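# Sand the dark guide coat off a primed board

## Task

Remove the thin dark guide coat from the entire board with the sander, leaving at most a few small specks; cutting through into the primer counts as failure; afterwards lift the tool away from the board.

## Robot and tools

Robot: one six-joint arm carrying a disc sander. The round pad is 127 mm wide and faces along the tool point's +z axis. The tool point (end_effector_position) sits where the tool axis crosses the face of the disc. A flat block reaches roughly 9 cm out from the last joint's axis toward the sander's -y side and rotates with it, so watch it for clearance. The base may sit tilted relative to the table, and a mount or post under it counts as arm for the clearance check.

Scene frame: origin on the table top straight below the base, +z up, +y to the left when facing along +x. Results report the tool point position in metres, its orientation as a quaternion (w, x, y, z), and linear and angular velocities (m/s, rad/s). At long reach the printed position can be off from the real one.

A row is always 7 plain numbers, each in [-1, 1]: dx, dy, dz, rx, ry, rz, run. The first six are an offset, not a pose, expressed in the tool point's own axes. 1.0 equals 0.6 m for dx, dy, dz and 180 degrees for the rotation; rx, ry, rz form a single rotation vector. The offset is counted from the tool point pose shown in the most recent result that includes it; before any such result in the scene, and for a second or later call in the same reply, it is counted from where the robot stands when the action begins. All rows in one action share that same reference, they do not add up. All zeros therefore means return to the reference pose, not stay put. The seventh number switches the sander: above 0.01 turns it on, anything else off. Since +z of the tool points out through the pad, a positive dz pushes the pad toward the surface it faces.

Tools:
- execute_actions {"actions": [...], "pictures": bool}. Empty list: just report state. One action {"rows": [[7 numbers], ...], "steps": n}: 1 to 15 rows, n at most 15 (default 15), each step 1/30 s; each row is used for one step and the final row repeats to fill the steps. One wait {"steps": n}, n up to 300, counted from the previous result, so your reply time eats into it. Only one action or wait per call; a rejected call sends nothing.
- move {"target": [7 numbers], "speed": m/s}: one row as above (offset from the same reference), driven along a straight path. speed ranges 0.002 to 0.5, default 0.25; rotation is capped at twice that in rad/s. The path takes 0.5 to 10 s and is cut off at 10 s. The run value is applied at the start. It does not avoid obstacles, can overshoot the speed (especially with the arm near straight), and a target pressed past the surface pushes harder. The result adds a move: line: done means resting near target; off_target, moving, held or fault otherwise; limits=paced means the pose was clipped, limits=held means some steps were blocked, after which the arm can jump fast. The distance to target is also given. Pictures are always included.
- wait {"seconds": 0 to 10}: lets time pass with nothing new sent.
- zoom_image {"camera", "region": [x0, y0, x1, y1]}: pixel box, at most 504 by 504, on cam_head_left, cam_head_right or cam_wrist (all 504x504). Useful for checking remaining dark coat.
- finished_scene {"scene": n}: ends and grades the current scene; irreversible. Replying with no tool call also ends everything.

Motion details: each step the command is clipped to within 100 mm and 16 degrees of the measured pose; motion trails commands by about 0.17 s; position wins over orientation if both cannot be met. After an action the arm only continues to the last clipped pose, so check the result and send the remainder. A "Hand target" line shows where the controller is heading; "pose unreachable" and HELD mark steps changed or blocked by the clearance check.

Sensing: force_n and torque_nm are given at the tool point in tool axes (n/a before the first action), with noise and a fixed offset (force usually within 4 N). Pressing shows negative force z; torque x and y show which edge carries the load. Joint torque readings include the drive's full output and are not reliable contact gauges.

Sanding: the pad removes material only where it presses, faster with more pressure and longer dwell. No force control; the foam compresses under a millimetre, so keep the pad flat to the board or it cuts on one rim. The sander stays on between calls and while you think, and keeps spinning a second or two after switching off, still cutting. End every action with run 0 and lift clear before pausing. Cover the board evenly with light, moving passes and check images often to stop before primer shows through.

Avoid: the arm is stiff, so commanding even slightly past contact can trigger a fault. A joint hitting its load limit (142 N m for the three big joints, 26.6 N m for each wrist joint) or any external force reaching 150 N stops the arm for 10 s and skips the rest of the call, and the sander shuts off. Motors heat while holding load; MOTOR HOT appears at 70 °C and at 85 °C brakes lock until cooled. Avoid slams, hard hits, heavy pushes and drops. When done, switch off and retreat upward.

Each tool is called after "Emit:" as name(argument=value, ...) on one line, values as JSON.

## Session

I'll start by looking at the scene.

Emit:
execute_actions(actions=[])

Scene clock: 0.00 s of 5400.00 s.
end_effector_position=(+0.3901, -0.3629, +0.3555) force_n=(+2.3, +1.4, -2.0) torque_nm=(+0.18, -0.54, +0.01) end_effector_quat_wxyz=(-0.303, +0.708, +0.581, +0.263) end_effector_velocity=(+0.000, -0.000, +0.000) end_effector_angular_velocity=(-0.001, -0.000, -0.001)
Joint positions: [-0.338 -1.814  1.648 -1.404 -1.57  -1.909]
Joint velocities: [-0.    -0.    -0.001 -0.     0.     0.   ]
Joint torques (N m, as the arm reports them, + toward a larger angle): no reading
Hand target: +0.390, -0.363, +0.356; -0.303, +0.708, +0.581, +0.263

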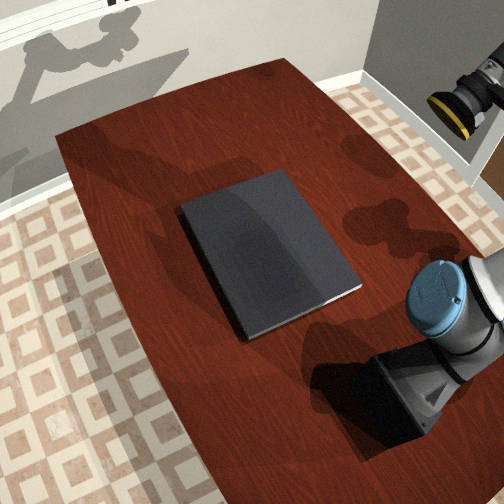

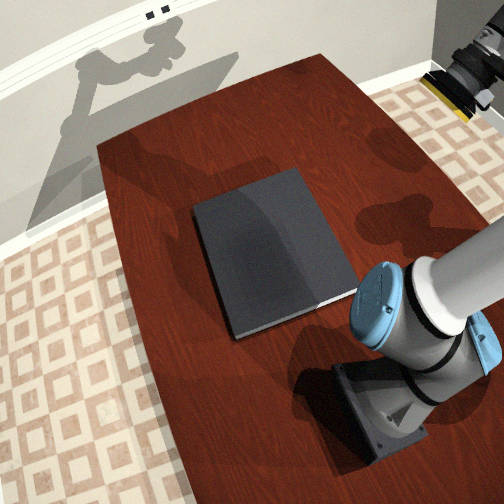

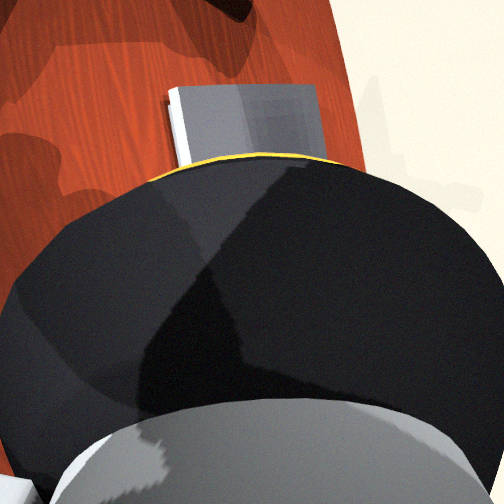

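Emit:
move(target=[0.4628, 0.0013, 0.632, -0.0443, -0.2595, 0, 0], speed=0.3)

Scene clock: 21.07 s of 5400.00 s.
end_effector_position=(+0.4500, +0.0997, +0.2992) force_n=(-0.7, +5.0, -1.8) torque_nm=(+0.59, +0.16, +0.08) end_effector_quat_wxyz=(+0.001, +0.773, +0.634, +0.000) end_effector_velocity=(+0.001, +0.002, -0.001) end_effector_angular_velocity=(-0.004, +0.004, -0.000)
Joint positions: [ 0.627 -1.032  1.89  -1.981 -2.292 -0.773]
Joint velocities: [ 0.001  0.007 -0.007  0.007 -0.001  0.006]
Joint torques (N m, as the arm reports them, + toward a larger angle): [ 34.2   -8.58 -26.88  -1.2   -1.68   1.3 ]
Hand target: +0.450, +0.100, +0.299; +0.001, +0.773, +0.634, -0.000
Off the commanded pose: 0.001 m, 0 deg.
move: done

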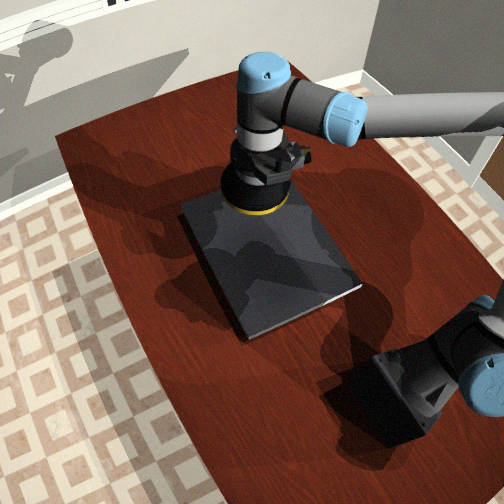

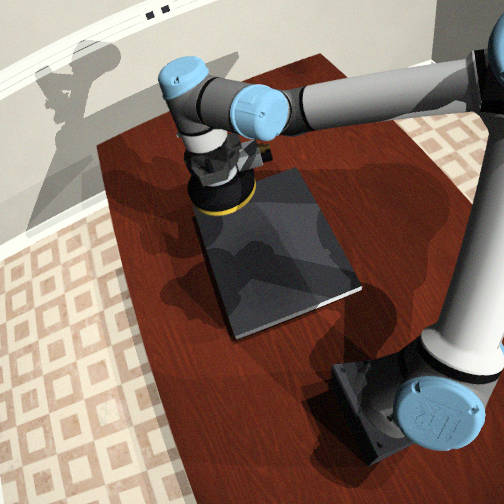

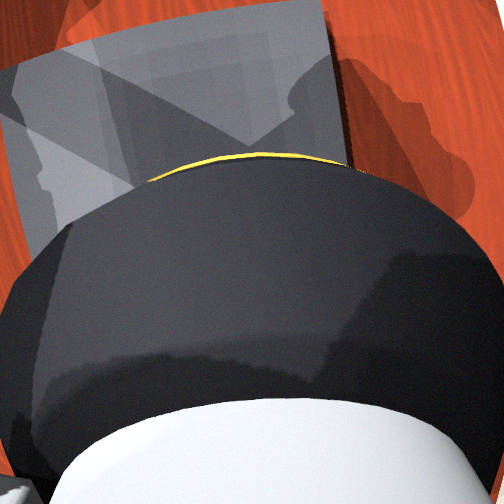

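Emit:
move(target=[-0.1633, 0.0325, 0.0, 0, 0, -0.0628, 0], speed=0.3)

Scene clock: 31.90 s of 5400.00 s.
end_effector_position=(+0.4501, -0.0001, +0.2994) force_n=(+3.1, -2.4, -0.4) torque_nm=(-0.27, -0.59, -0.07) end_effector_quat_wxyz=(+0.001, +0.707, +0.707, -0.000) end_effector_velocity=(-0.001, -0.002, -0.001) end_effector_angular_velocity=(+0.001, -0.000, +0.006)
Joint positions: [ 0.511 -1.224  1.973 -1.971 -2.337 -1.116]
Joint velocities: [-0.002 -0.005  0.005 -0.003 -0.    -0.01 ]
Joint torques (N m, as the arm reports them, + toward a larger angle): [  8.73 -34.79 -10.48  -3.8   -0.16  -1.66]
Hand target: +0.450, -0.000, +0.299; +0.001, +0.707, +0.708, -0.000
Off the commanded pose: 0.000 m, 0 deg.
move: done

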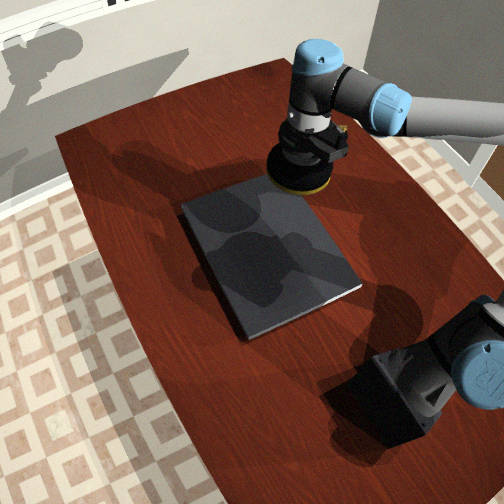

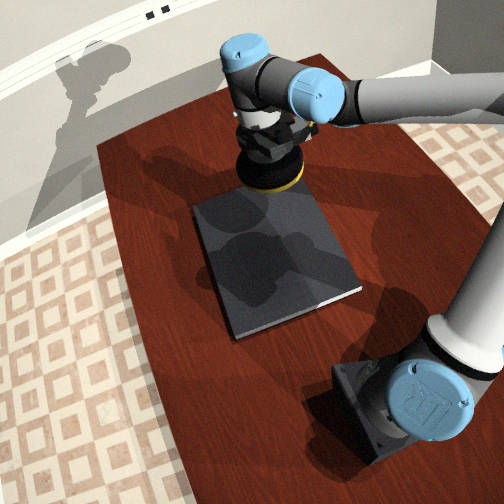

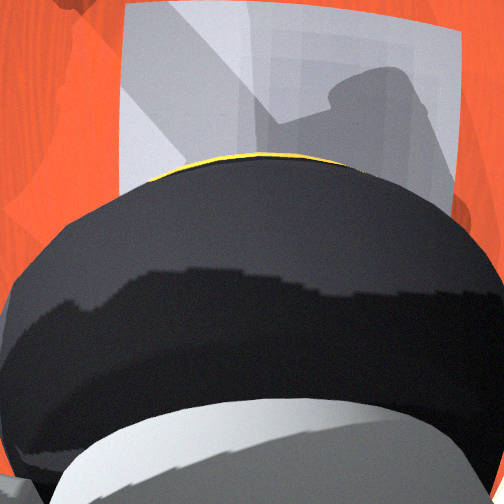

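Emit:
move(target=[0.05, 0.0, 0.4, 0, 0, 0, 0], speed=0.3)

Emit:
execute_actions(actions=[], pictures=false)

Scene clock: 46.03 s of 5400.00 s.
end_effector_position=(+0.4507, +0.0296, +0.0594) force_n=(-0.8, +0.0, +4.2) torque_nm=(-0.05, -0.15, +0.01) end_effector_quat_wxyz=(+0.001, +0.707, +0.707, -0.000) end_effector_velocity=(+0.001, +0.001, -0.002) end_effector_angular_velocity=(+0.002, -0.006, +0.001)
Joint positions: [ 0.196 -0.8    2.223 -2.964 -2.397 -1.56 ]
Joint velocities: [-0.003  0.008  0.002 -0.023  0.002 -0.013]
Joint torques (N m, as the arm reports them, + toward a larger angle): [ 16.05 -13.86   1.26  -3.7    1.26  -1.58]
Hand target: +0.451, +0.030, +0.059; +0.001, +0.707, +0.707, +0.000
Off the commanded pose: 0.000 m, 0 deg.
move: done

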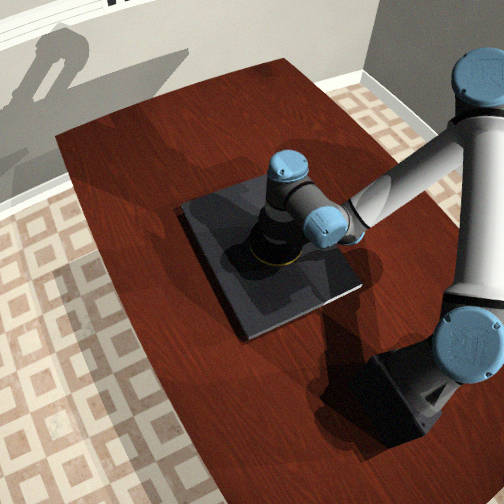

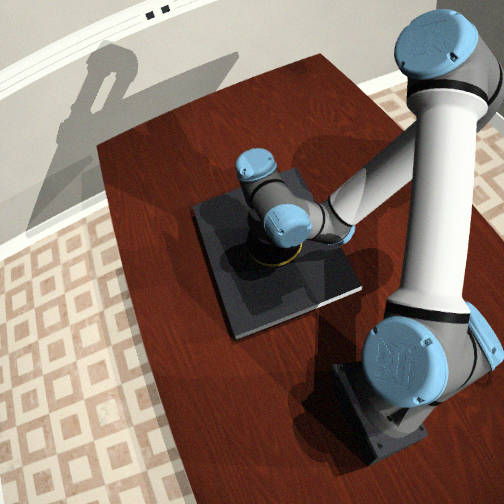

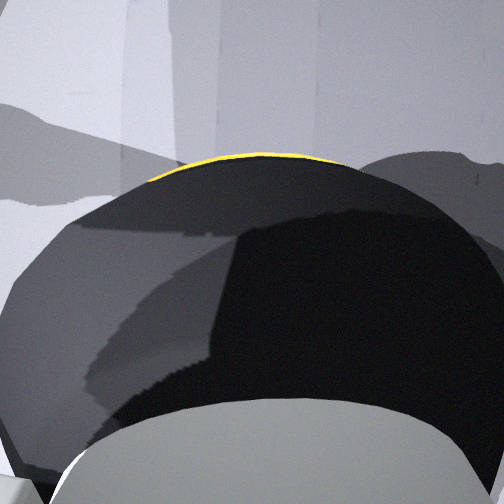

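Scene clock: 46.03 s of 5400.00 s.
end_effector_position=(+0.4507, +0.0296, +0.0594) force_n=(-0.8, +0.0, +4.2) torque_nm=(-0.05, -0.15, +0.01) end_effector_quat_wxyz=(+0.001, +0.707, +0.707, -0.000) end_effector_velocity=(+0.001, +0.001, -0.002) end_effector_angular_velocity=(+0.002, -0.006, +0.001)
Joint positions: [ 0.196 -0.8    2.223 -2.964 -2.397 -1.56 ]
Joint velocities: [-0.003  0.008  0.002 -0.023  0.002 -0.013]
Joint torques (N m, as the arm reports them, + toward a larger angle): [ 16.05 -13.86   1.26  -3.7    1.26  -1.58]
Hand target: +0.451, +0.030, +0.059; +0.001, +0.707, +0.707, +0.000
Off the commanded pose: 0.000 m, 0 deg.

Emit:
zoom_image(camera="cam_head_left", region=[170, 150, 380, 350])

Region (170, 150, 380, 350) of cam_head_left's 504x504 image, scaled by 2.400, with more detail than that image has; it fills the top 480 rows of this view, and the rest is white.

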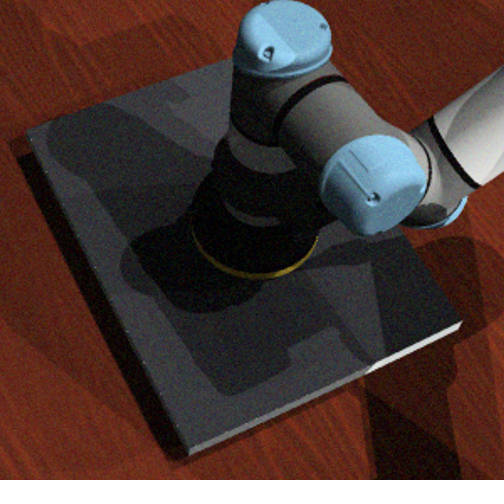

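Emit:
move(target=[0, 0, 0.04, 0, 0, 0, 0], speed=0.05)

Scene clock: 67.20 s of 5400.00 s.
end_effector_position=(+0.4521, +0.0300, +0.0426) force_n=(-1.1, -9.4, -47.3) torque_nm=(+0.66, +0.18, +0.02) end_effector_quat_wxyz=(+0.004, +0.708, +0.707, +0.003) end_effector_velocity=(-0.001, +0.000, -0.000) end_effector_angular_velocity=(+0.000, +0.002, +0.002)
Joint positions: [ 0.169 -0.755  2.223 -3.051 -2.398 -1.606]
Joint velocities: [-0.     0.001  0.001 -0.     0.    -0.   ]
Joint torques (N m, as the arm reports them, + toward a larger angle): [ 26.41 -27.86  -4.61  -2.21  -0.19  -0.04]
Hand target: +0.452, +0.030, +0.043; +0.004, +0.708, +0.707, +0.003
Off the commanded pose: 0.007 m, 0 deg.
FORCE FAULT: contact force on the arm reached its limit, and the arm stopped for 10 seconds. The contact can be on any part of the arm, not only on its tool. The arm's remaining commands of this call were not run. The arm holds still and accepts commands again. Move the arm away from the contact; if what it grips holds it there, let go first. Pushing or pulling that hard again can fault the arm again.
move: fault

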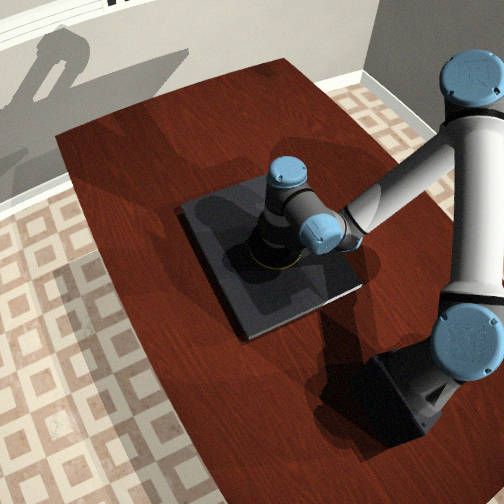

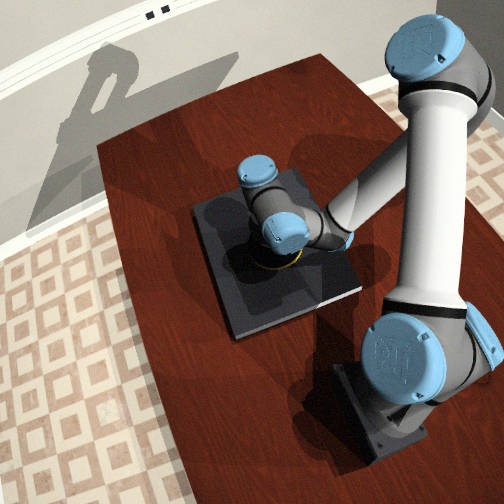

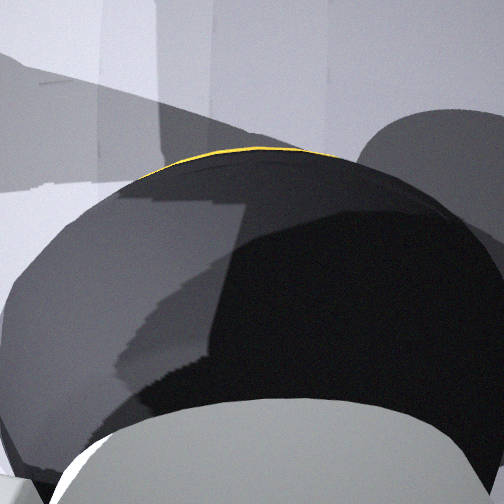

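Emit:
execute_actions(actions=[{"rows": [[0, -0.003, -0.004, 0.00315, 0.00045, 0, 0]], "steps": 15}], pictures=false)

Scene clock: 80.20 s of 5400.00 s.
end_effector_position=(+0.4503, +0.0300, +0.0449) force_n=(+0.9, -1.3, -0.3) torque_nm=(-0.06, -0.16, -0.16) end_effector_quat_wxyz=(-0.000, +0.708, +0.707, -0.000) end_effector_velocity=(-0.001, +0.000, +0.001) end_effector_angular_velocity=(+0.000, +0.002, +0.002)
Joint positions: [ 0.172 -0.765  2.224 -3.023 -2.396 -1.59 ]
Joint velocities: [ 0.001 -0.002  0.002  0.004  0.     0.002]
Joint torques (N m, as the arm reports them, + toward a larger angle): [ 43.38 -43.65   1.68  -1.38   1.28   1.56]
Hand target: +0.450, +0.030, +0.045; -0.000, +0.708, +0.707, -0.000
Off the commanded pose: 0.000 m, 0 deg.
Steps of this call (steps 1 to 375: nothing new was sent; steps 376 to 390: all 15 steps of this action). Readings (end_effector_position | what the end effector reports):
376: (+0.4521, +0.0300, +0.0426) | force_n=(+1.3, -7.2, -48.4) torque_nm=(+1.07, -0.30, +0.04)
377: (+0.4520, +0.0299, +0.0429) | force_n=(+3.1, -4.0, -35.7) torque_nm=(+0.44, +0.07, +0.17)
379: (+0.4512, +0.0298, +0.0436) | force_n=(+2.3, +4.2, -6.7) torque_nm=(+0.39, -0.29, +0.06)
383: (+0.4505, +0.0299, +0.0445) | force_n=(+3.1, -2.8, +2.5) torque_nm=(-0.46, -0.47, -0.10)
390: the state above

Emit:
execute_actions(actions=[{"rows": [[0, 0, 0.0025, 0, 0, 0, 0]], "steps": 15}], pictures=false)

Emit:
execute_actions(actions=[{"steps": 30}], pictures=false)

Scene clock: 84.10 s of 5400.00 s.
end_effector_position=(+0.4503, +0.0300, +0.0435) force_n=(+1.8, -0.9, -10.0) torque_nm=(-0.10, -0.36, -0.05) end_effector_quat_wxyz=(-0.000, +0.708, +0.707, -0.000) end_effector_velocity=(-0.001, -0.000, -0.000) end_effector_angular_velocity=(+0.000, +0.001, -0.000)
Joint positions: [ 0.17  -0.762  2.224 -3.029 -2.396 -1.594]
Joint velocities: [-0.001  0.     0.001 -0.001  0.    -0.   ]
Joint torques (N m, as the arm reports them, + toward a larger angle): [ 11.87 -11.92 -12.24  -2.96   0.11  -1.42]
Hand target: +0.450, +0.030, +0.043; -0.000, +0.708, +0.707, -0.000
Off the commanded pose: 0.000 m, 0 deg.
Steps of this call (steps 1 to 102: nothing new was sent; steps 103 to 117: all 15 steps of this action). Readings (end_effector_position | what the end effector reports):
103: (+0.4503, +0.0300, +0.0450) | force_n=(+4.4, -1.4, -2.4) torque_nm=(-0.18, -0.53, +0.17)
104: (+0.4503, +0.0300, +0.0449) | force_n=(+0.4, -2.2, -2.9) torque_nm=(-0.42, -0.08, -0.06)
106: (+0.4504, +0.0300, +0.0444) | force_n=(+0.1, -0.3, -0.2) torque_nm=(+0.04, -0.17, +0.15)
110: (+0.4503, +0.0300, +0.0438) | force_n=(+2.5, +2.5, -1.9) torque_nm=(+0.30, -0.28, -0.05)
117: the state above

Scene clock: 85.10 s of 5400.00 s.
end_effector_position=(+0.4503, +0.0300, +0.0434) force_n=(+1.3, +1.0, -12.8) torque_nm=(+0.14, +0.02, +0.01) end_effector_quat_wxyz=(-0.000, +0.708, +0.707, -0.000) end_effector_velocity=(+0.001, -0.000, -0.000) end_effector_angular_velocity=(-0.000, -0.001, -0.002)
Joint positions: [ 0.17  -0.761  2.224 -3.029 -2.396 -1.594]
Joint velocities: [-0.001  0.    -0.002 -0.    -0.     0.   ]
Joint torques (N m, as the arm reports them, + toward a larger angle): [10.66 -8.61 -8.7  -2.41 -1.88 -1.7 ]
Hand target: +0.450, +0.030, +0.043; -0.000, +0.708, +0.707, -0.000
Off the commanded pose: 0.000 m, 0 deg.
Steps of this call (steps 1 to 30: nothing new was sent). Readings (end_effector_position | what the end effector reports):
1: (+0.4503, +0.0300, +0.0435) | force_n=(+2.7, -1.9, -10.7) torque_nm=(-0.33, -0.39, -0.04)
2: (+0.4503, +0.0300, +0.0435) | force_n=(+0.5, +2.0, -12.0) torque_nm=(+0.18, -0.13, -0.18)
4: (+0.4503, +0.0300, +0.0434) | force_n=(+1.8, +2.0, -11.2) torque_nm=(+0.33, -0.40, -0.11)
8: (+0.4503, +0.0300, +0.0434) | force_n=(+0.1, -1.3, -15.4) torque_nm=(-0.15, -0.22, +0.06)
30: the state above

Emit:
execute_actions(actions=[{"rows": [[0, 0, 0.0007, 0, 0, 0, 0]], "steps": 15}], pictures=false)

Emit:
execute_actions(actions=[{"steps": 20}], pictures=false)

Scene clock: 95.37 s of 5400.00 s.
end_effector_position=(+0.4503, +0.0300, +0.0430) force_n=(-0.2, -1.3, -27.8) torque_nm=(+0.14, -0.10, -0.17) end_effector_quat_wxyz=(-0.000, +0.708, +0.707, -0.000) end_effector_velocity=(-0.000, -0.000, -0.000) end_effector_angular_velocity=(-0.000, +0.000, +0.001)
Joint positions: [ 0.169 -0.76   2.224 -3.031 -2.396 -1.595]
Joint velocities: [-0.     0.     0.001 -0.    -0.    -0.001]
Joint torques (N m, as the arm reports them, + toward a larger angle): [ 5.36 -4.01  1.01 -1.78 -1.62 -1.53]
Hand target: +0.450, +0.030, +0.043; -0.000, +0.708, +0.707, -0.000
Off the commanded pose: 0.000 m, 0 deg.
Steps of this call (steps 1 to 293: nothing new was sent; steps 294 to 308: all 15 steps of this action). Readings (end_effector_position | what the end effector reports):
294: (+0.4503, +0.0300, +0.0434) | force_n=(+0.9, +0.9, -12.0) torque_nm=(-0.19, -0.27, +0.08)
295: (+0.4502, +0.0300, +0.0433) | force_n=(+0.7, +0.2, -17.5) torque_nm=(-0.14, +0.04, +0.11)
297: (+0.4502, +0.0300, +0.0432) | force_n=(-0.8, +2.2, -26.3) torque_nm=(+0.30, +0.04, +0.00)
301: (+0.4503, +0.0300, +0.0431) | force_n=(+3.5, +0.4, -24.7) torque_nm=(+0.37, -0.48, +0.07)
308: the state above

Scene clock: 96.03 s of 5400.00 s.
end_effector_position=(+0.4503, +0.0300, +0.0430) force_n=(+2.2, -1.1, -30.7) torque_nm=(-0.10, -0.17, +0.14) end_effector_quat_wxyz=(-0.000, +0.708, +0.707, -0.000) end_effector_velocity=(-0.001, +0.000, -0.000) end_effector_angular_velocity=(-0.000, +0.001, +0.001)
Joint positions: [ 0.169 -0.76   2.224 -3.031 -2.396 -1.595]
Joint velocities: [ 0.     0.     0.001 -0.    -0.    -0.   ]
Joint torques (N m, as the arm reports them, + toward a larger angle): [ 5.28 -3.51 -3.29 -1.95 -1.14 -1.48]
Hand target: +0.450, +0.030, +0.043; -0.000, +0.708, +0.707, -0.000
Off the commanded pose: 0.000 m, 0 deg.
Steps of this call (steps 1 to 20: nothing new was sent). Readings (end_effector_position | what the end effector reports):
1: (+0.4503, +0.0300, +0.0430) | force_n=(+4.9, -0.7, -32.0) torque_nm=(+0.18, -0.54, +0.12)
2: (+0.4503, +0.0300, +0.0430) | force_n=(+3.1, -1.0, -29.7) torque_nm=(+0.15, -0.34, +0.02)
4: (+0.4503, +0.0300, +0.0430) | force_n=(+1.8, +0.9, -30.4) torque_nm=(+0.29, -0.28, +0.00)
8: (+0.4503, +0.0300, +0.0430) | force_n=(+3.5, -5.1, -34.6) torque_nm=(-0.39, -0.49, +0.10)
20: the state above

Emit:
move(target=[0, 0, -0.01, 0, 0, 0, 0], speed=0.05)

Emit:
move(target=[0, -0.15, 0, 0, 0, 0, 0], speed=0.15)

Scene clock: 109.10 s of 5400.00 s.
end_effector_position=(+0.4503, +0.0300, +0.0488) force_n=(+1.4, -0.3, -1.7) torque_nm=(-0.03, -0.27, -0.09) end_effector_quat_wxyz=(-0.000, +0.708, +0.707, -0.000) end_effector_velocity=(-0.000, -0.000, +0.002) end_effector_angular_velocity=(-0.000, +0.000, +0.000)
Joint positions: [ 0.179 -0.774  2.224 -3.006 -2.396 -1.581]
Joint velocities: [ 0.003 -0.006  0.001  0.009 -0.     0.005]
Joint torques (N m, as the arm reports them, + toward a larger angle): [ 42.37 -42.31   2.79  -0.72   1.39   1.43]
Hand target: +0.450, +0.030, +0.049; -0.000, +0.708, +0.707, -0.000
Off the commanded pose: 0.000 m, 0 deg.
move: done

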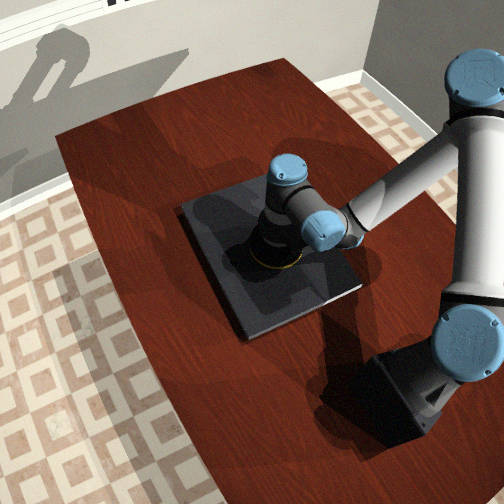

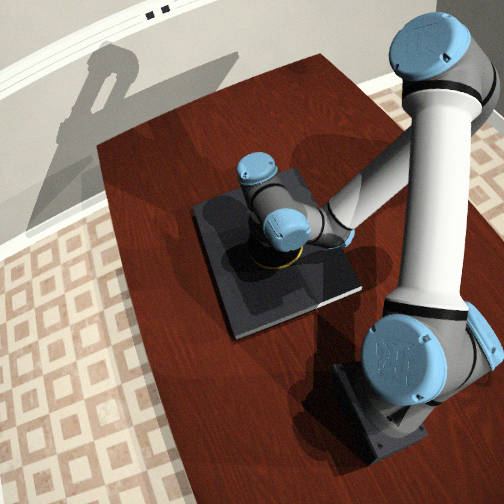

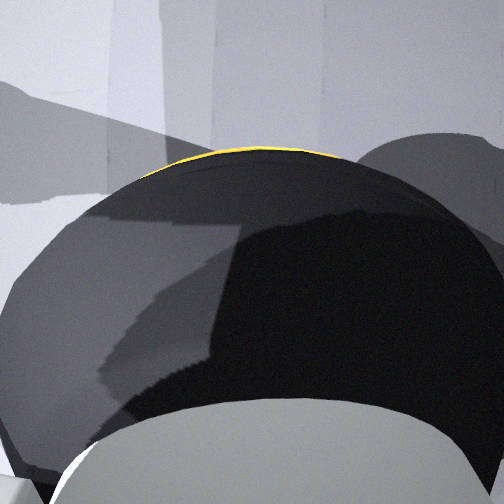

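Scene clock: 110.23 s of 5400.00 s.
end_effector_position=(+0.3605, +0.0301, +0.0488) force_n=(+2.6, +0.9, +0.6) torque_nm=(+0.17, -0.32, -0.08) end_effector_quat_wxyz=(-0.000, +0.708, +0.707, -0.000) end_effector_velocity=(-0.002, -0.000, -0.000) end_effector_angular_velocity=(+0.000, -0.001, +0.000)
Joint positions: [ 0.177 -0.783  2.456 -3.232 -2.396 -1.583]
Joint velocities: [-0.001  0.002  0.004 -0.008  0.    -0.002]
Joint torques (N m, as the arm reports them, + toward a larger angle): [ 10.97 -10.47   7.99  -3.63   1.37  -1.46]
Hand target: +0.360, +0.030, +0.049; -0.000, +0.708, +0.707, -0.000
Off the commanded pose: 0.000 m, 0 deg.
move: done

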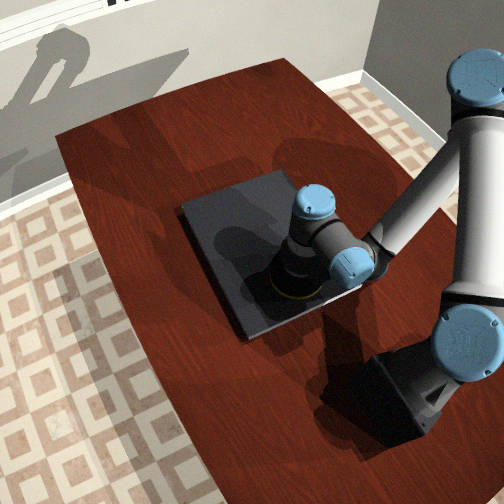

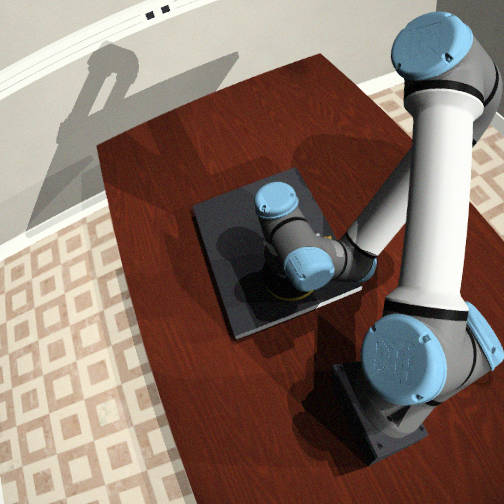

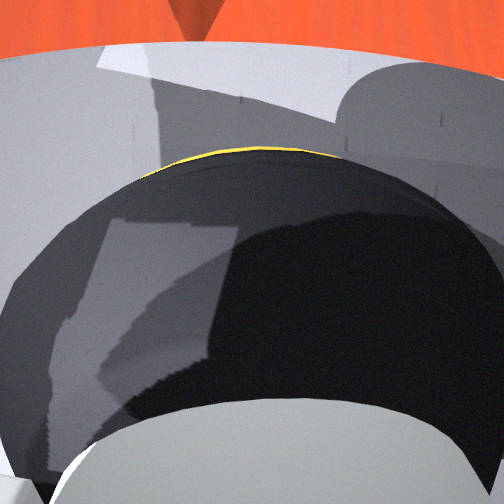

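Emit:
move(target=[0, 0, 0, 0, 0, 0.0217, 0], speed=0.15)

Emit:
move(target=[0.2, 0, 0, 0, 0, 0, 0], speed=0.15)

Scene clock: 118.40 s of 5400.00 s.
end_effector_position=(+0.3604, +0.0301, +0.0487) force_n=(+2.5, -1.6, +3.0) torque_nm=(-0.36, -0.49, -0.03) end_effector_quat_wxyz=(-0.000, +0.731, +0.683, -0.000) end_effector_velocity=(-0.000, -0.000, -0.000) end_effector_angular_velocity=(-0.001, +0.001, -0.010)
Joint positions: [ 0.177 -0.783  2.456 -3.232 -2.396 -1.516]
Joint velocities: [ 0.    -0.001  0.     0.003 -0.001  0.011]
Joint torques (N m, as the arm reports them, + toward a larger angle): [ 16.35 -22.44  -9.11  -0.76  -1.54   1.5 ]
Hand target: +0.360, +0.030, +0.049; -0.000, +0.731, +0.682, -0.000
Off the commanded pose: 0.000 m, 0 deg.
move: done

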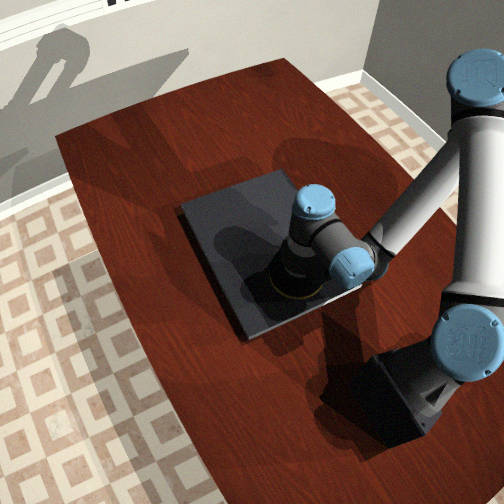

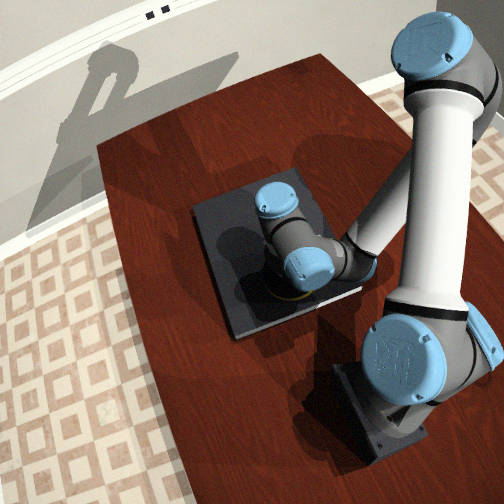

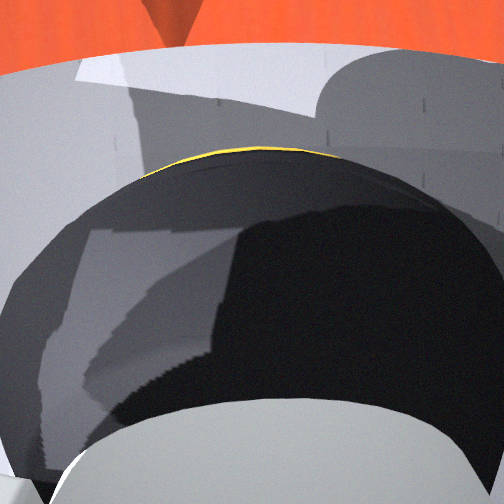

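Scene clock: 119.73 s of 5400.00 s.
end_effector_position=(+0.3684, +0.1496, +0.0486) force_n=(+2.9, -2.3, +2.7) torque_nm=(-0.22, -0.56, +0.12) end_effector_quat_wxyz=(-0.000, +0.731, +0.683, -0.001) end_effector_velocity=(+0.000, +0.002, -0.000) end_effector_angular_velocity=(-0.001, +0.001, +0.000)
Joint positions: [ 0.387 -0.578  2.277 -3.036 -2.371 -1.212]
Joint velocities: [ 0.002  0.002 -0.004  0.006  0.     0.004]
Joint torques (N m, as the arm reports them, + toward a larger angle): [ 37.46 -13.46  -9.06  -0.75   1.38   1.78]
Hand target: +0.368, +0.150, +0.049; -0.000, +0.731, +0.683, -0.001
Off the commanded pose: 0.000 m, 0 deg.
move: done

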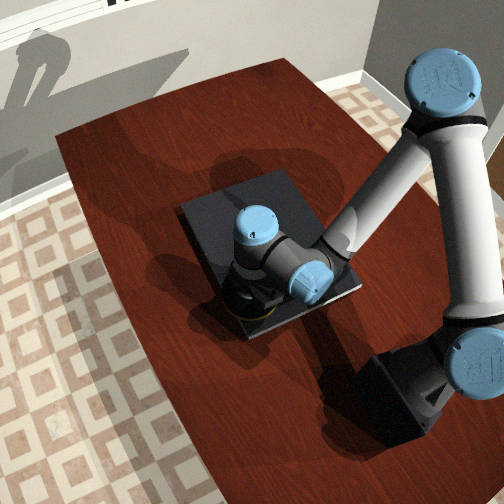

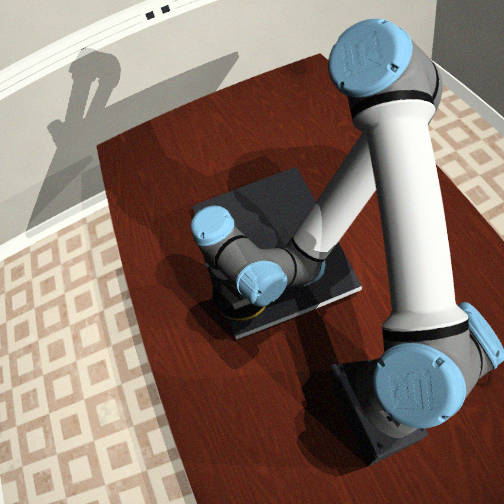

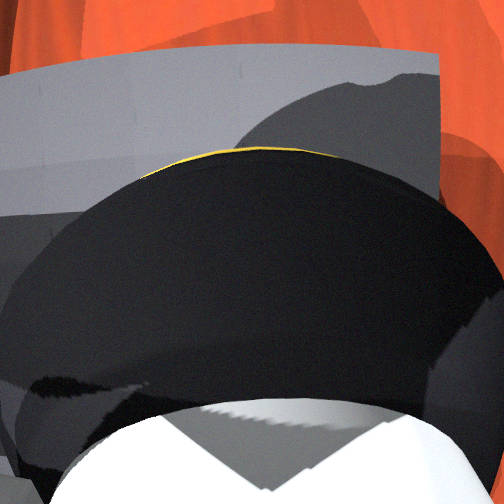

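Emit:
move(target=[-0.03, -0.039, 0.0065, 0, 0, 0, 0], speed=0.05)

Emit:
execute_actions(actions=[{"rows": [[0, 0, 0.0012, 0, 0, 0, 0]], "steps": 15}], pictures=false)

Scene clock: 138.53 s of 5400.00 s.
end_effector_position=(+0.3440, +0.1334, +0.0447) force_n=(+1.1, +2.2, -0.1) torque_nm=(+0.32, -0.14, +0.00) end_effector_quat_wxyz=(-0.000, +0.731, +0.683, -0.001) end_effector_velocity=(-0.002, -0.001, -0.001) end_effector_angular_velocity=(+0.000, +0.000, +0.000)
Joint positions: [ 0.363 -0.587  2.358 -3.132 -2.376 -1.245]
Joint velocities: [-0.003  0.001  0.007 -0.01  -0.    -0.004]
Joint torques (N m, as the arm reports them, + toward a larger angle): [ 13.   -39.88   4.36  -4.17  -1.64  -1.82]
Hand target: +0.344, +0.133, +0.045; -0.000, +0.731, +0.683, -0.001
Off the commanded pose: 0.000 m, 0 deg.
move: done

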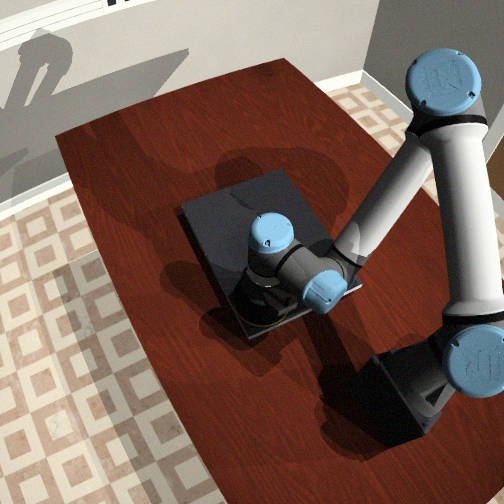

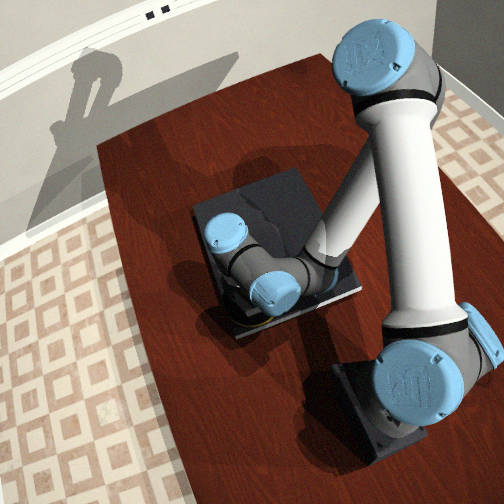

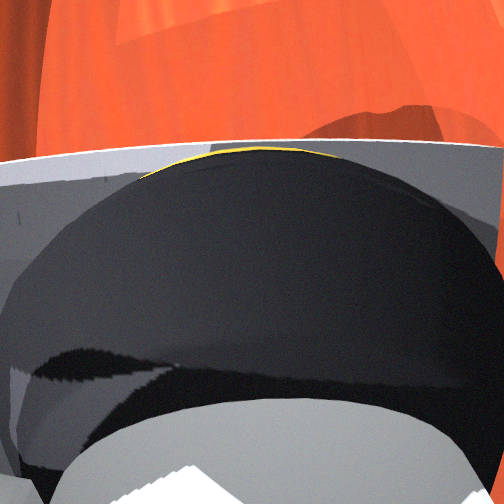

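Scene clock: 139.03 s of 5400.00 s.
end_effector_position=(+0.3440, +0.1334, +0.0440) force_n=(+0.8, +0.8, +1.0) torque_nm=(+0.06, -0.31, +0.10) end_effector_quat_wxyz=(-0.000, +0.731, +0.683, -0.001) end_effector_velocity=(-0.000, +0.000, -0.000) end_effector_angular_velocity=(-0.000, +0.001, +0.000)
Joint positions: [ 0.362 -0.585  2.358 -3.135 -2.376 -1.247]
Joint velocities: [-0.     0.001  0.    -0.     0.     0.   ]
Joint torques (N m, as the arm reports them, + toward a larger angle): [ 10.42 -10.16 -12.26  -3.58  -1.63  -1.61]
Hand target: +0.344, +0.133, +0.044; -0.000, +0.731, +0.683, -0.001
Off the commanded pose: 0.000 m, 0 deg.
Steps of this call (steps 1 to 15: all 15 steps of this action). Readings (end_effector_position | what the end effector reports):
1: (+0.3440, +0.1334, +0.0447) | force_n=(-1.3, +0.3, +0.6) torque_nm=(+0.03, +0.26, +0.14)
2: (+0.3441, +0.1333, +0.0447) | force_n=(+0.3, +0.7, +3.1) torque_nm=(+0.31, -0.19, -0.12)
4: (+0.3441, +0.1333, +0.0445) | force_n=(-1.4, -0.2, -0.5) torque_nm=(+0.02, -0.17, +0.07)
8: (+0.3440, +0.1333, +0.0442) | force_n=(+1.0, +3.9, -0.7) torque_nm=(+0.58, -0.29, +0.19)
15: the state above

Emit:
execute_actions(actions=[{"rows": [[0, 0, 0.0012, 0, 0, 0, 0]], "steps": 15}], pictures=false)

Emit:
execute_actions(actions=[{"steps": 10}], pictures=false)

Scene clock: 142.20 s of 5400.00 s.
end_effector_position=(+0.3440, +0.1334, +0.0433) force_n=(+0.6, -0.6, -6.0) torque_nm=(+0.10, -0.16, +0.00) end_effector_quat_wxyz=(-0.000, +0.731, +0.683, -0.001) end_effector_velocity=(+0.001, -0.000, +0.000) end_effector_angular_velocity=(+0.000, -0.001, -0.001)
Joint positions: [ 0.361 -0.582  2.358 -3.139 -2.376 -1.249]
Joint velocities: [-0.001 -0.001 -0.    -0.    -0.    -0.   ]
Joint torques (N m, as the arm reports them, + toward a larger angle): [ 9.48 -9.79 -7.95 -3.39 -1.82 -1.58]
Hand target: +0.344, +0.133, +0.043; -0.000, +0.731, +0.683, -0.001
Off the commanded pose: 0.000 m, 0 deg.
Steps of this call (steps 1 to 80: nothing new was sent; steps 81 to 95: all 15 steps of this action). Readings (end_effector_position | what the end effector reports):
81: (+0.3440, +0.1334, +0.0440) | force_n=(-2.3, +0.0, -4.3) torque_nm=(+0.02, +0.05, +0.10)
82: (+0.3440, +0.1334, +0.0439) | force_n=(+3.5, -0.4, -1.6) torque_nm=(-0.07, -0.71, +0.10)
84: (+0.3440, +0.1334, +0.0437) | force_n=(+0.5, +2.0, +0.5) torque_nm=(+0.28, -0.10, +0.24)
88: (+0.3440, +0.1334, +0.0434) | force_n=(+1.3, -3.1, -6.1) torque_nm=(-0.44, -0.19, -0.09)
95: the state above

Scene clock: 142.53 s of 5400.00 s.
end_effector_position=(+0.3440, +0.1334, +0.0433) force_n=(+1.0, -4.8, -8.5) torque_nm=(-0.79, -0.09, +0.17) end_effector_quat_wxyz=(-0.000, +0.731, +0.683, -0.001) end_effector_velocity=(-0.000, +0.000, -0.000) end_effector_angular_velocity=(+0.000, +0.001, +0.000)
Joint positions: [ 0.361 -0.582  2.358 -3.139 -2.376 -1.249]
Joint velocities: [-0.     0.001 -0.    -0.     0.    -0.   ]
Joint torques (N m, as the arm reports them, + toward a larger angle): [ 8.67 -9.08 -5.89 -3.23 -1.75 -1.52]
Hand target: +0.344, +0.133, +0.043; -0.000, +0.731, +0.683, -0.001
Off the commanded pose: 0.000 m, 0 deg.
Steps of this call (steps 1 to 10: nothing new was sent). Readings (end_effector_position | what the end effector reports):
1: (+0.3440, +0.1334, +0.0433) | force_n=(+1.5, -2.3, -4.3) torque_nm=(-0.20, -0.27, +0.17)
2: (+0.3440, +0.1334, +0.0433) | force_n=(-0.2, -2.4, -8.5) torque_nm=(-0.19, -0.20, -0.05)
4: (+0.3440, +0.1334, +0.0433) | force_n=(+3.9, +0.6, -5.2) torque_nm=(+0.29, -0.42, -0.09)
8: (+0.3440, +0.1334, +0.0433) | force_n=(+1.4, +3.7, -7.6) torque_nm=(+0.48, -0.24, +0.00)
10: the state above

Emit:
execute_actions(actions=[{"rows": [[0, 0, 0.0007, 0, 0, 0, 0]], "steps": 15}], pictures=false)

Emit:
execute_actions(actions=[{"steps": 10}], pictures=false)

Emit:
execute_actions(actions=[{"steps": 10}], pictures=false)

Scene clock: 146.50 s of 5400.00 s.
end_effector_position=(+0.3440, +0.1334, +0.0429) force_n=(-1.0, -2.6, -25.7) torque_nm=(-0.07, +0.12, +0.05) end_effector_quat_wxyz=(-0.000, +0.731, +0.683, -0.001) end_effector_velocity=(-0.000, -0.000, -0.000) end_effector_angular_velocity=(-0.000, +0.001, -0.000)
Joint positions: [ 0.36  -0.581  2.358 -3.141 -2.376 -1.25 ]
Joint velocities: [-0.     0.     0.001 -0.    -0.     0.   ]
Joint torques (N m, as the arm reports them, + toward a larger angle): [ 5.25 -4.39 -1.81 -2.38 -1.88 -1.47]
Hand target: +0.344, +0.133, +0.043; -0.000, +0.731, +0.683, -0.001
Off the commanded pose: 0.000 m, 0 deg.
Steps of this call (steps 1 to 104: nothing new was sent; steps 105 to 119: all 15 steps of this action). Readings (end_effector_position | what the end effector reports):
105: (+0.3440, +0.1334, +0.0433) | force_n=(+0.2, +2.8, -7.3) torque_nm=(+0.15, -0.26, -0.02)
106: (+0.3440, +0.1334, +0.0433) | force_n=(+1.2, -1.2, -9.5) torque_nm=(-0.26, -0.32, +0.04)
108: (+0.3440, +0.1334, +0.0431) | force_n=(+4.0, +0.8, -16.5) torque_nm=(+0.22, -0.59, +0.04)
112: (+0.3440, +0.1334, +0.0430) | force_n=(+2.0, -2.9, -25.3) torque_nm=(+0.02, -0.24, +0.10)
119: the state above

Scene clock: 146.83 s of 5400.00 s.
end_effector_position=(+0.3440, +0.1334, +0.0429) force_n=(-0.2, -2.3, -28.9) torque_nm=(-0.27, -0.12, -0.03) end_effector_quat_wxyz=(-0.000, +0.731, +0.683, -0.001) end_effector_velocity=(+0.000, +0.000, -0.000) end_effector_angular_velocity=(+0.000, -0.000, -0.001)
Joint positions: [ 0.36  -0.581  2.358 -3.141 -2.376 -1.25 ]
Joint velocities: [-0.     0.    -0.001 -0.    -0.     0.   ]
Joint torques (N m, as the arm reports them, + toward a larger angle): [ 4.56 -3.84 -5.97 -2.16 -1.82 -1.52]
Hand target: +0.344, +0.133, +0.043; -0.000, +0.731, +0.683, -0.001
Off the commanded pose: 0.000 m, 0 deg.
Steps of this call (steps 1 to 10: nothing new was sent). Readings (end_effector_position | what the end effector reports):
1: (+0.3440, +0.1334, +0.0429) | force_n=(+1.6, -2.6, -25.5) torque_nm=(-0.10, -0.35, -0.11)
2: (+0.3440, +0.1334, +0.0429) | force_n=(+0.9, -2.5, -28.2) torque_nm=(-0.02, -0.27, -0.07)
4: (+0.3440, +0.1334, +0.0429) | force_n=(+3.0, -1.5, -24.1) torque_nm=(+0.02, -0.50, -0.04)
8: (+0.3440, +0.1334, +0.0429) | force_n=(-2.1, -1.0, -24.9) torque_nm=(+0.09, +0.11, +0.08)
10: the state above

Scene clock: 147.17 s of 5400.00 s.
end_effector_position=(+0.3440, +0.1334, +0.0429) force_n=(-2.3, -1.5, -24.6) torque_nm=(+0.17, +0.41, -0.03) end_effector_quat_wxyz=(-0.000, +0.731, +0.683, -0.001) end_effector_velocity=(+0.000, +0.000, -0.000) end_effector_angular_velocity=(+0.000, -0.000, +0.000)
Joint positions: [ 0.36  -0.581  2.358 -3.141 -2.376 -1.25 ]
Joint velocities: [ 0.     0.002 -0.001 -0.     0.    -0.   ]
Joint torques (N m, as the arm reports them, + toward a larger angle): [  4.52  -4.05 -10.04  -2.11  -1.76  -1.51]
Hand target: +0.344, +0.133, +0.043; -0.000, +0.731, +0.683, -0.001
Off the commanded pose: 0.000 m, 0 deg.
Steps of this call (steps 1 to 10: nothing new was sent). Readings (end_effector_position | what the end effector reports):
1: (+0.3440, +0.1334, +0.0429) | force_n=(-0.8, -1.3, -25.3) torque_nm=(-0.14, +0.10, -0.10)
2: (+0.3440, +0.1334, +0.0429) | force_n=(+3.7, +1.4, -25.6) torque_nm=(+0.15, -0.34, +0.01)
4: (+0.3440, +0.1334, +0.0429) | force_n=(+0.6, -4.2, -25.5) torque_nm=(-0.48, -0.05, -0.12)
8: (+0.3440, +0.1334, +0.0429) | force_n=(+0.2, -1.0, -27.1) torque_nm=(-0.06, -0.21, +0.00)
10: the state above

Emit:
move(target=[0, 0.15, 0, 0, 0, 0, 0], speed=0.1)

Emit:
execute_actions(actions=[{"steps": 10}], pictures=false)

Scene clock: 154.80 s of 5400.00 s.
end_effector_position=(+0.4336, +0.1272, +0.0430) force_n=(+0.0, -19.4, -30.5) torque_nm=(-0.19, -0.31, -0.04) end_effector_quat_wxyz=(-0.000, +0.731, +0.683, -0.000) end_effector_velocity=(+0.002, +0.001, -0.001) end_effector_angular_velocity=(-0.000, +0.001, +0.001)
Joint positions: [ 0.317 -0.6    2.156 -2.965 -2.384 -1.311]
Joint velocities: [-0.     0.002 -0.006  0.005  0.    -0.   ]
Joint torques (N m, as the arm reports them, + toward a larger angle): [  5.3   -8.93 -19.9   -1.67  -2.17  -1.36]
Hand target: +0.434, +0.127, +0.043; -0.000, +0.731, +0.683, -0.001
Off the commanded pose: 0.000 m, 0 deg.
move: done

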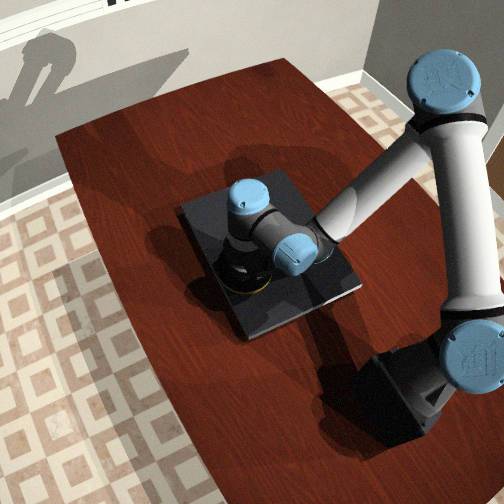

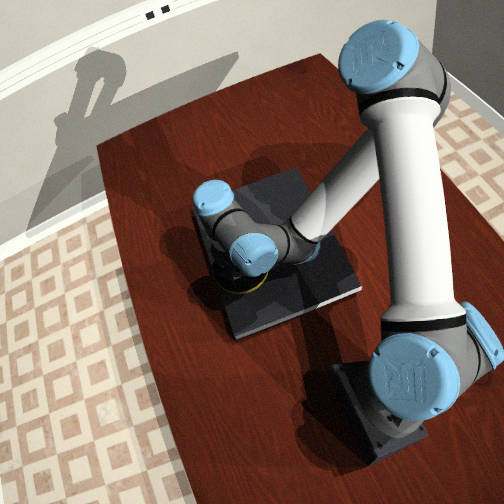

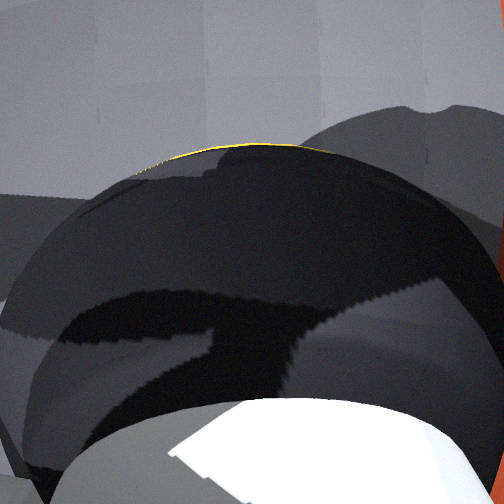

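Scene clock: 155.13 s of 5400.00 s.
end_effector_position=(+0.4338, +0.1273, +0.0429) force_n=(+0.2, -18.2, -35.1) torque_nm=(+0.25, -0.20, +0.11) end_effector_quat_wxyz=(-0.000, +0.731, +0.683, -0.001) end_effector_velocity=(-0.000, -0.000, -0.000) end_effector_angular_velocity=(-0.000, +0.001, -0.001)
Joint positions: [ 0.317 -0.599  2.155 -2.964 -2.384 -1.311]
Joint velocities: [-0.001 -0.001  0.001  0.    -0.     0.   ]
Joint torques (N m, as the arm reports them, + toward a larger angle): [  3.46  -8.02 -20.88  -1.49  -2.47  -1.56]
Hand target: +0.434, +0.127, +0.043; -0.000, +0.731, +0.683, -0.001
Off the commanded pose: 0.000 m, 0 deg.
Steps of this call (steps 1 to 10: nothing new was sent). Readings (end_effector_position | what the end effector reports):
1: (+0.4337, +0.1272, +0.0430) | force_n=(-3.4, -18.3, -30.0) torque_nm=(-0.05, +0.18, -0.15)
2: (+0.4337, +0.1272, +0.0430) | force_n=(-2.8, -20.2, -35.5) torque_nm=(-0.20, -0.06, +0.06)
4: (+0.4337, +0.1272, +0.0430) | force_n=(-0.9, -21.2, -34.0) torque_nm=(-0.57, -0.15, -0.05)
8: (+0.4338, +0.1273, +0.0429) | force_n=(+1.3, -17.5, -34.2) torque_nm=(+0.39, -0.35, +0.02)
10: the state above


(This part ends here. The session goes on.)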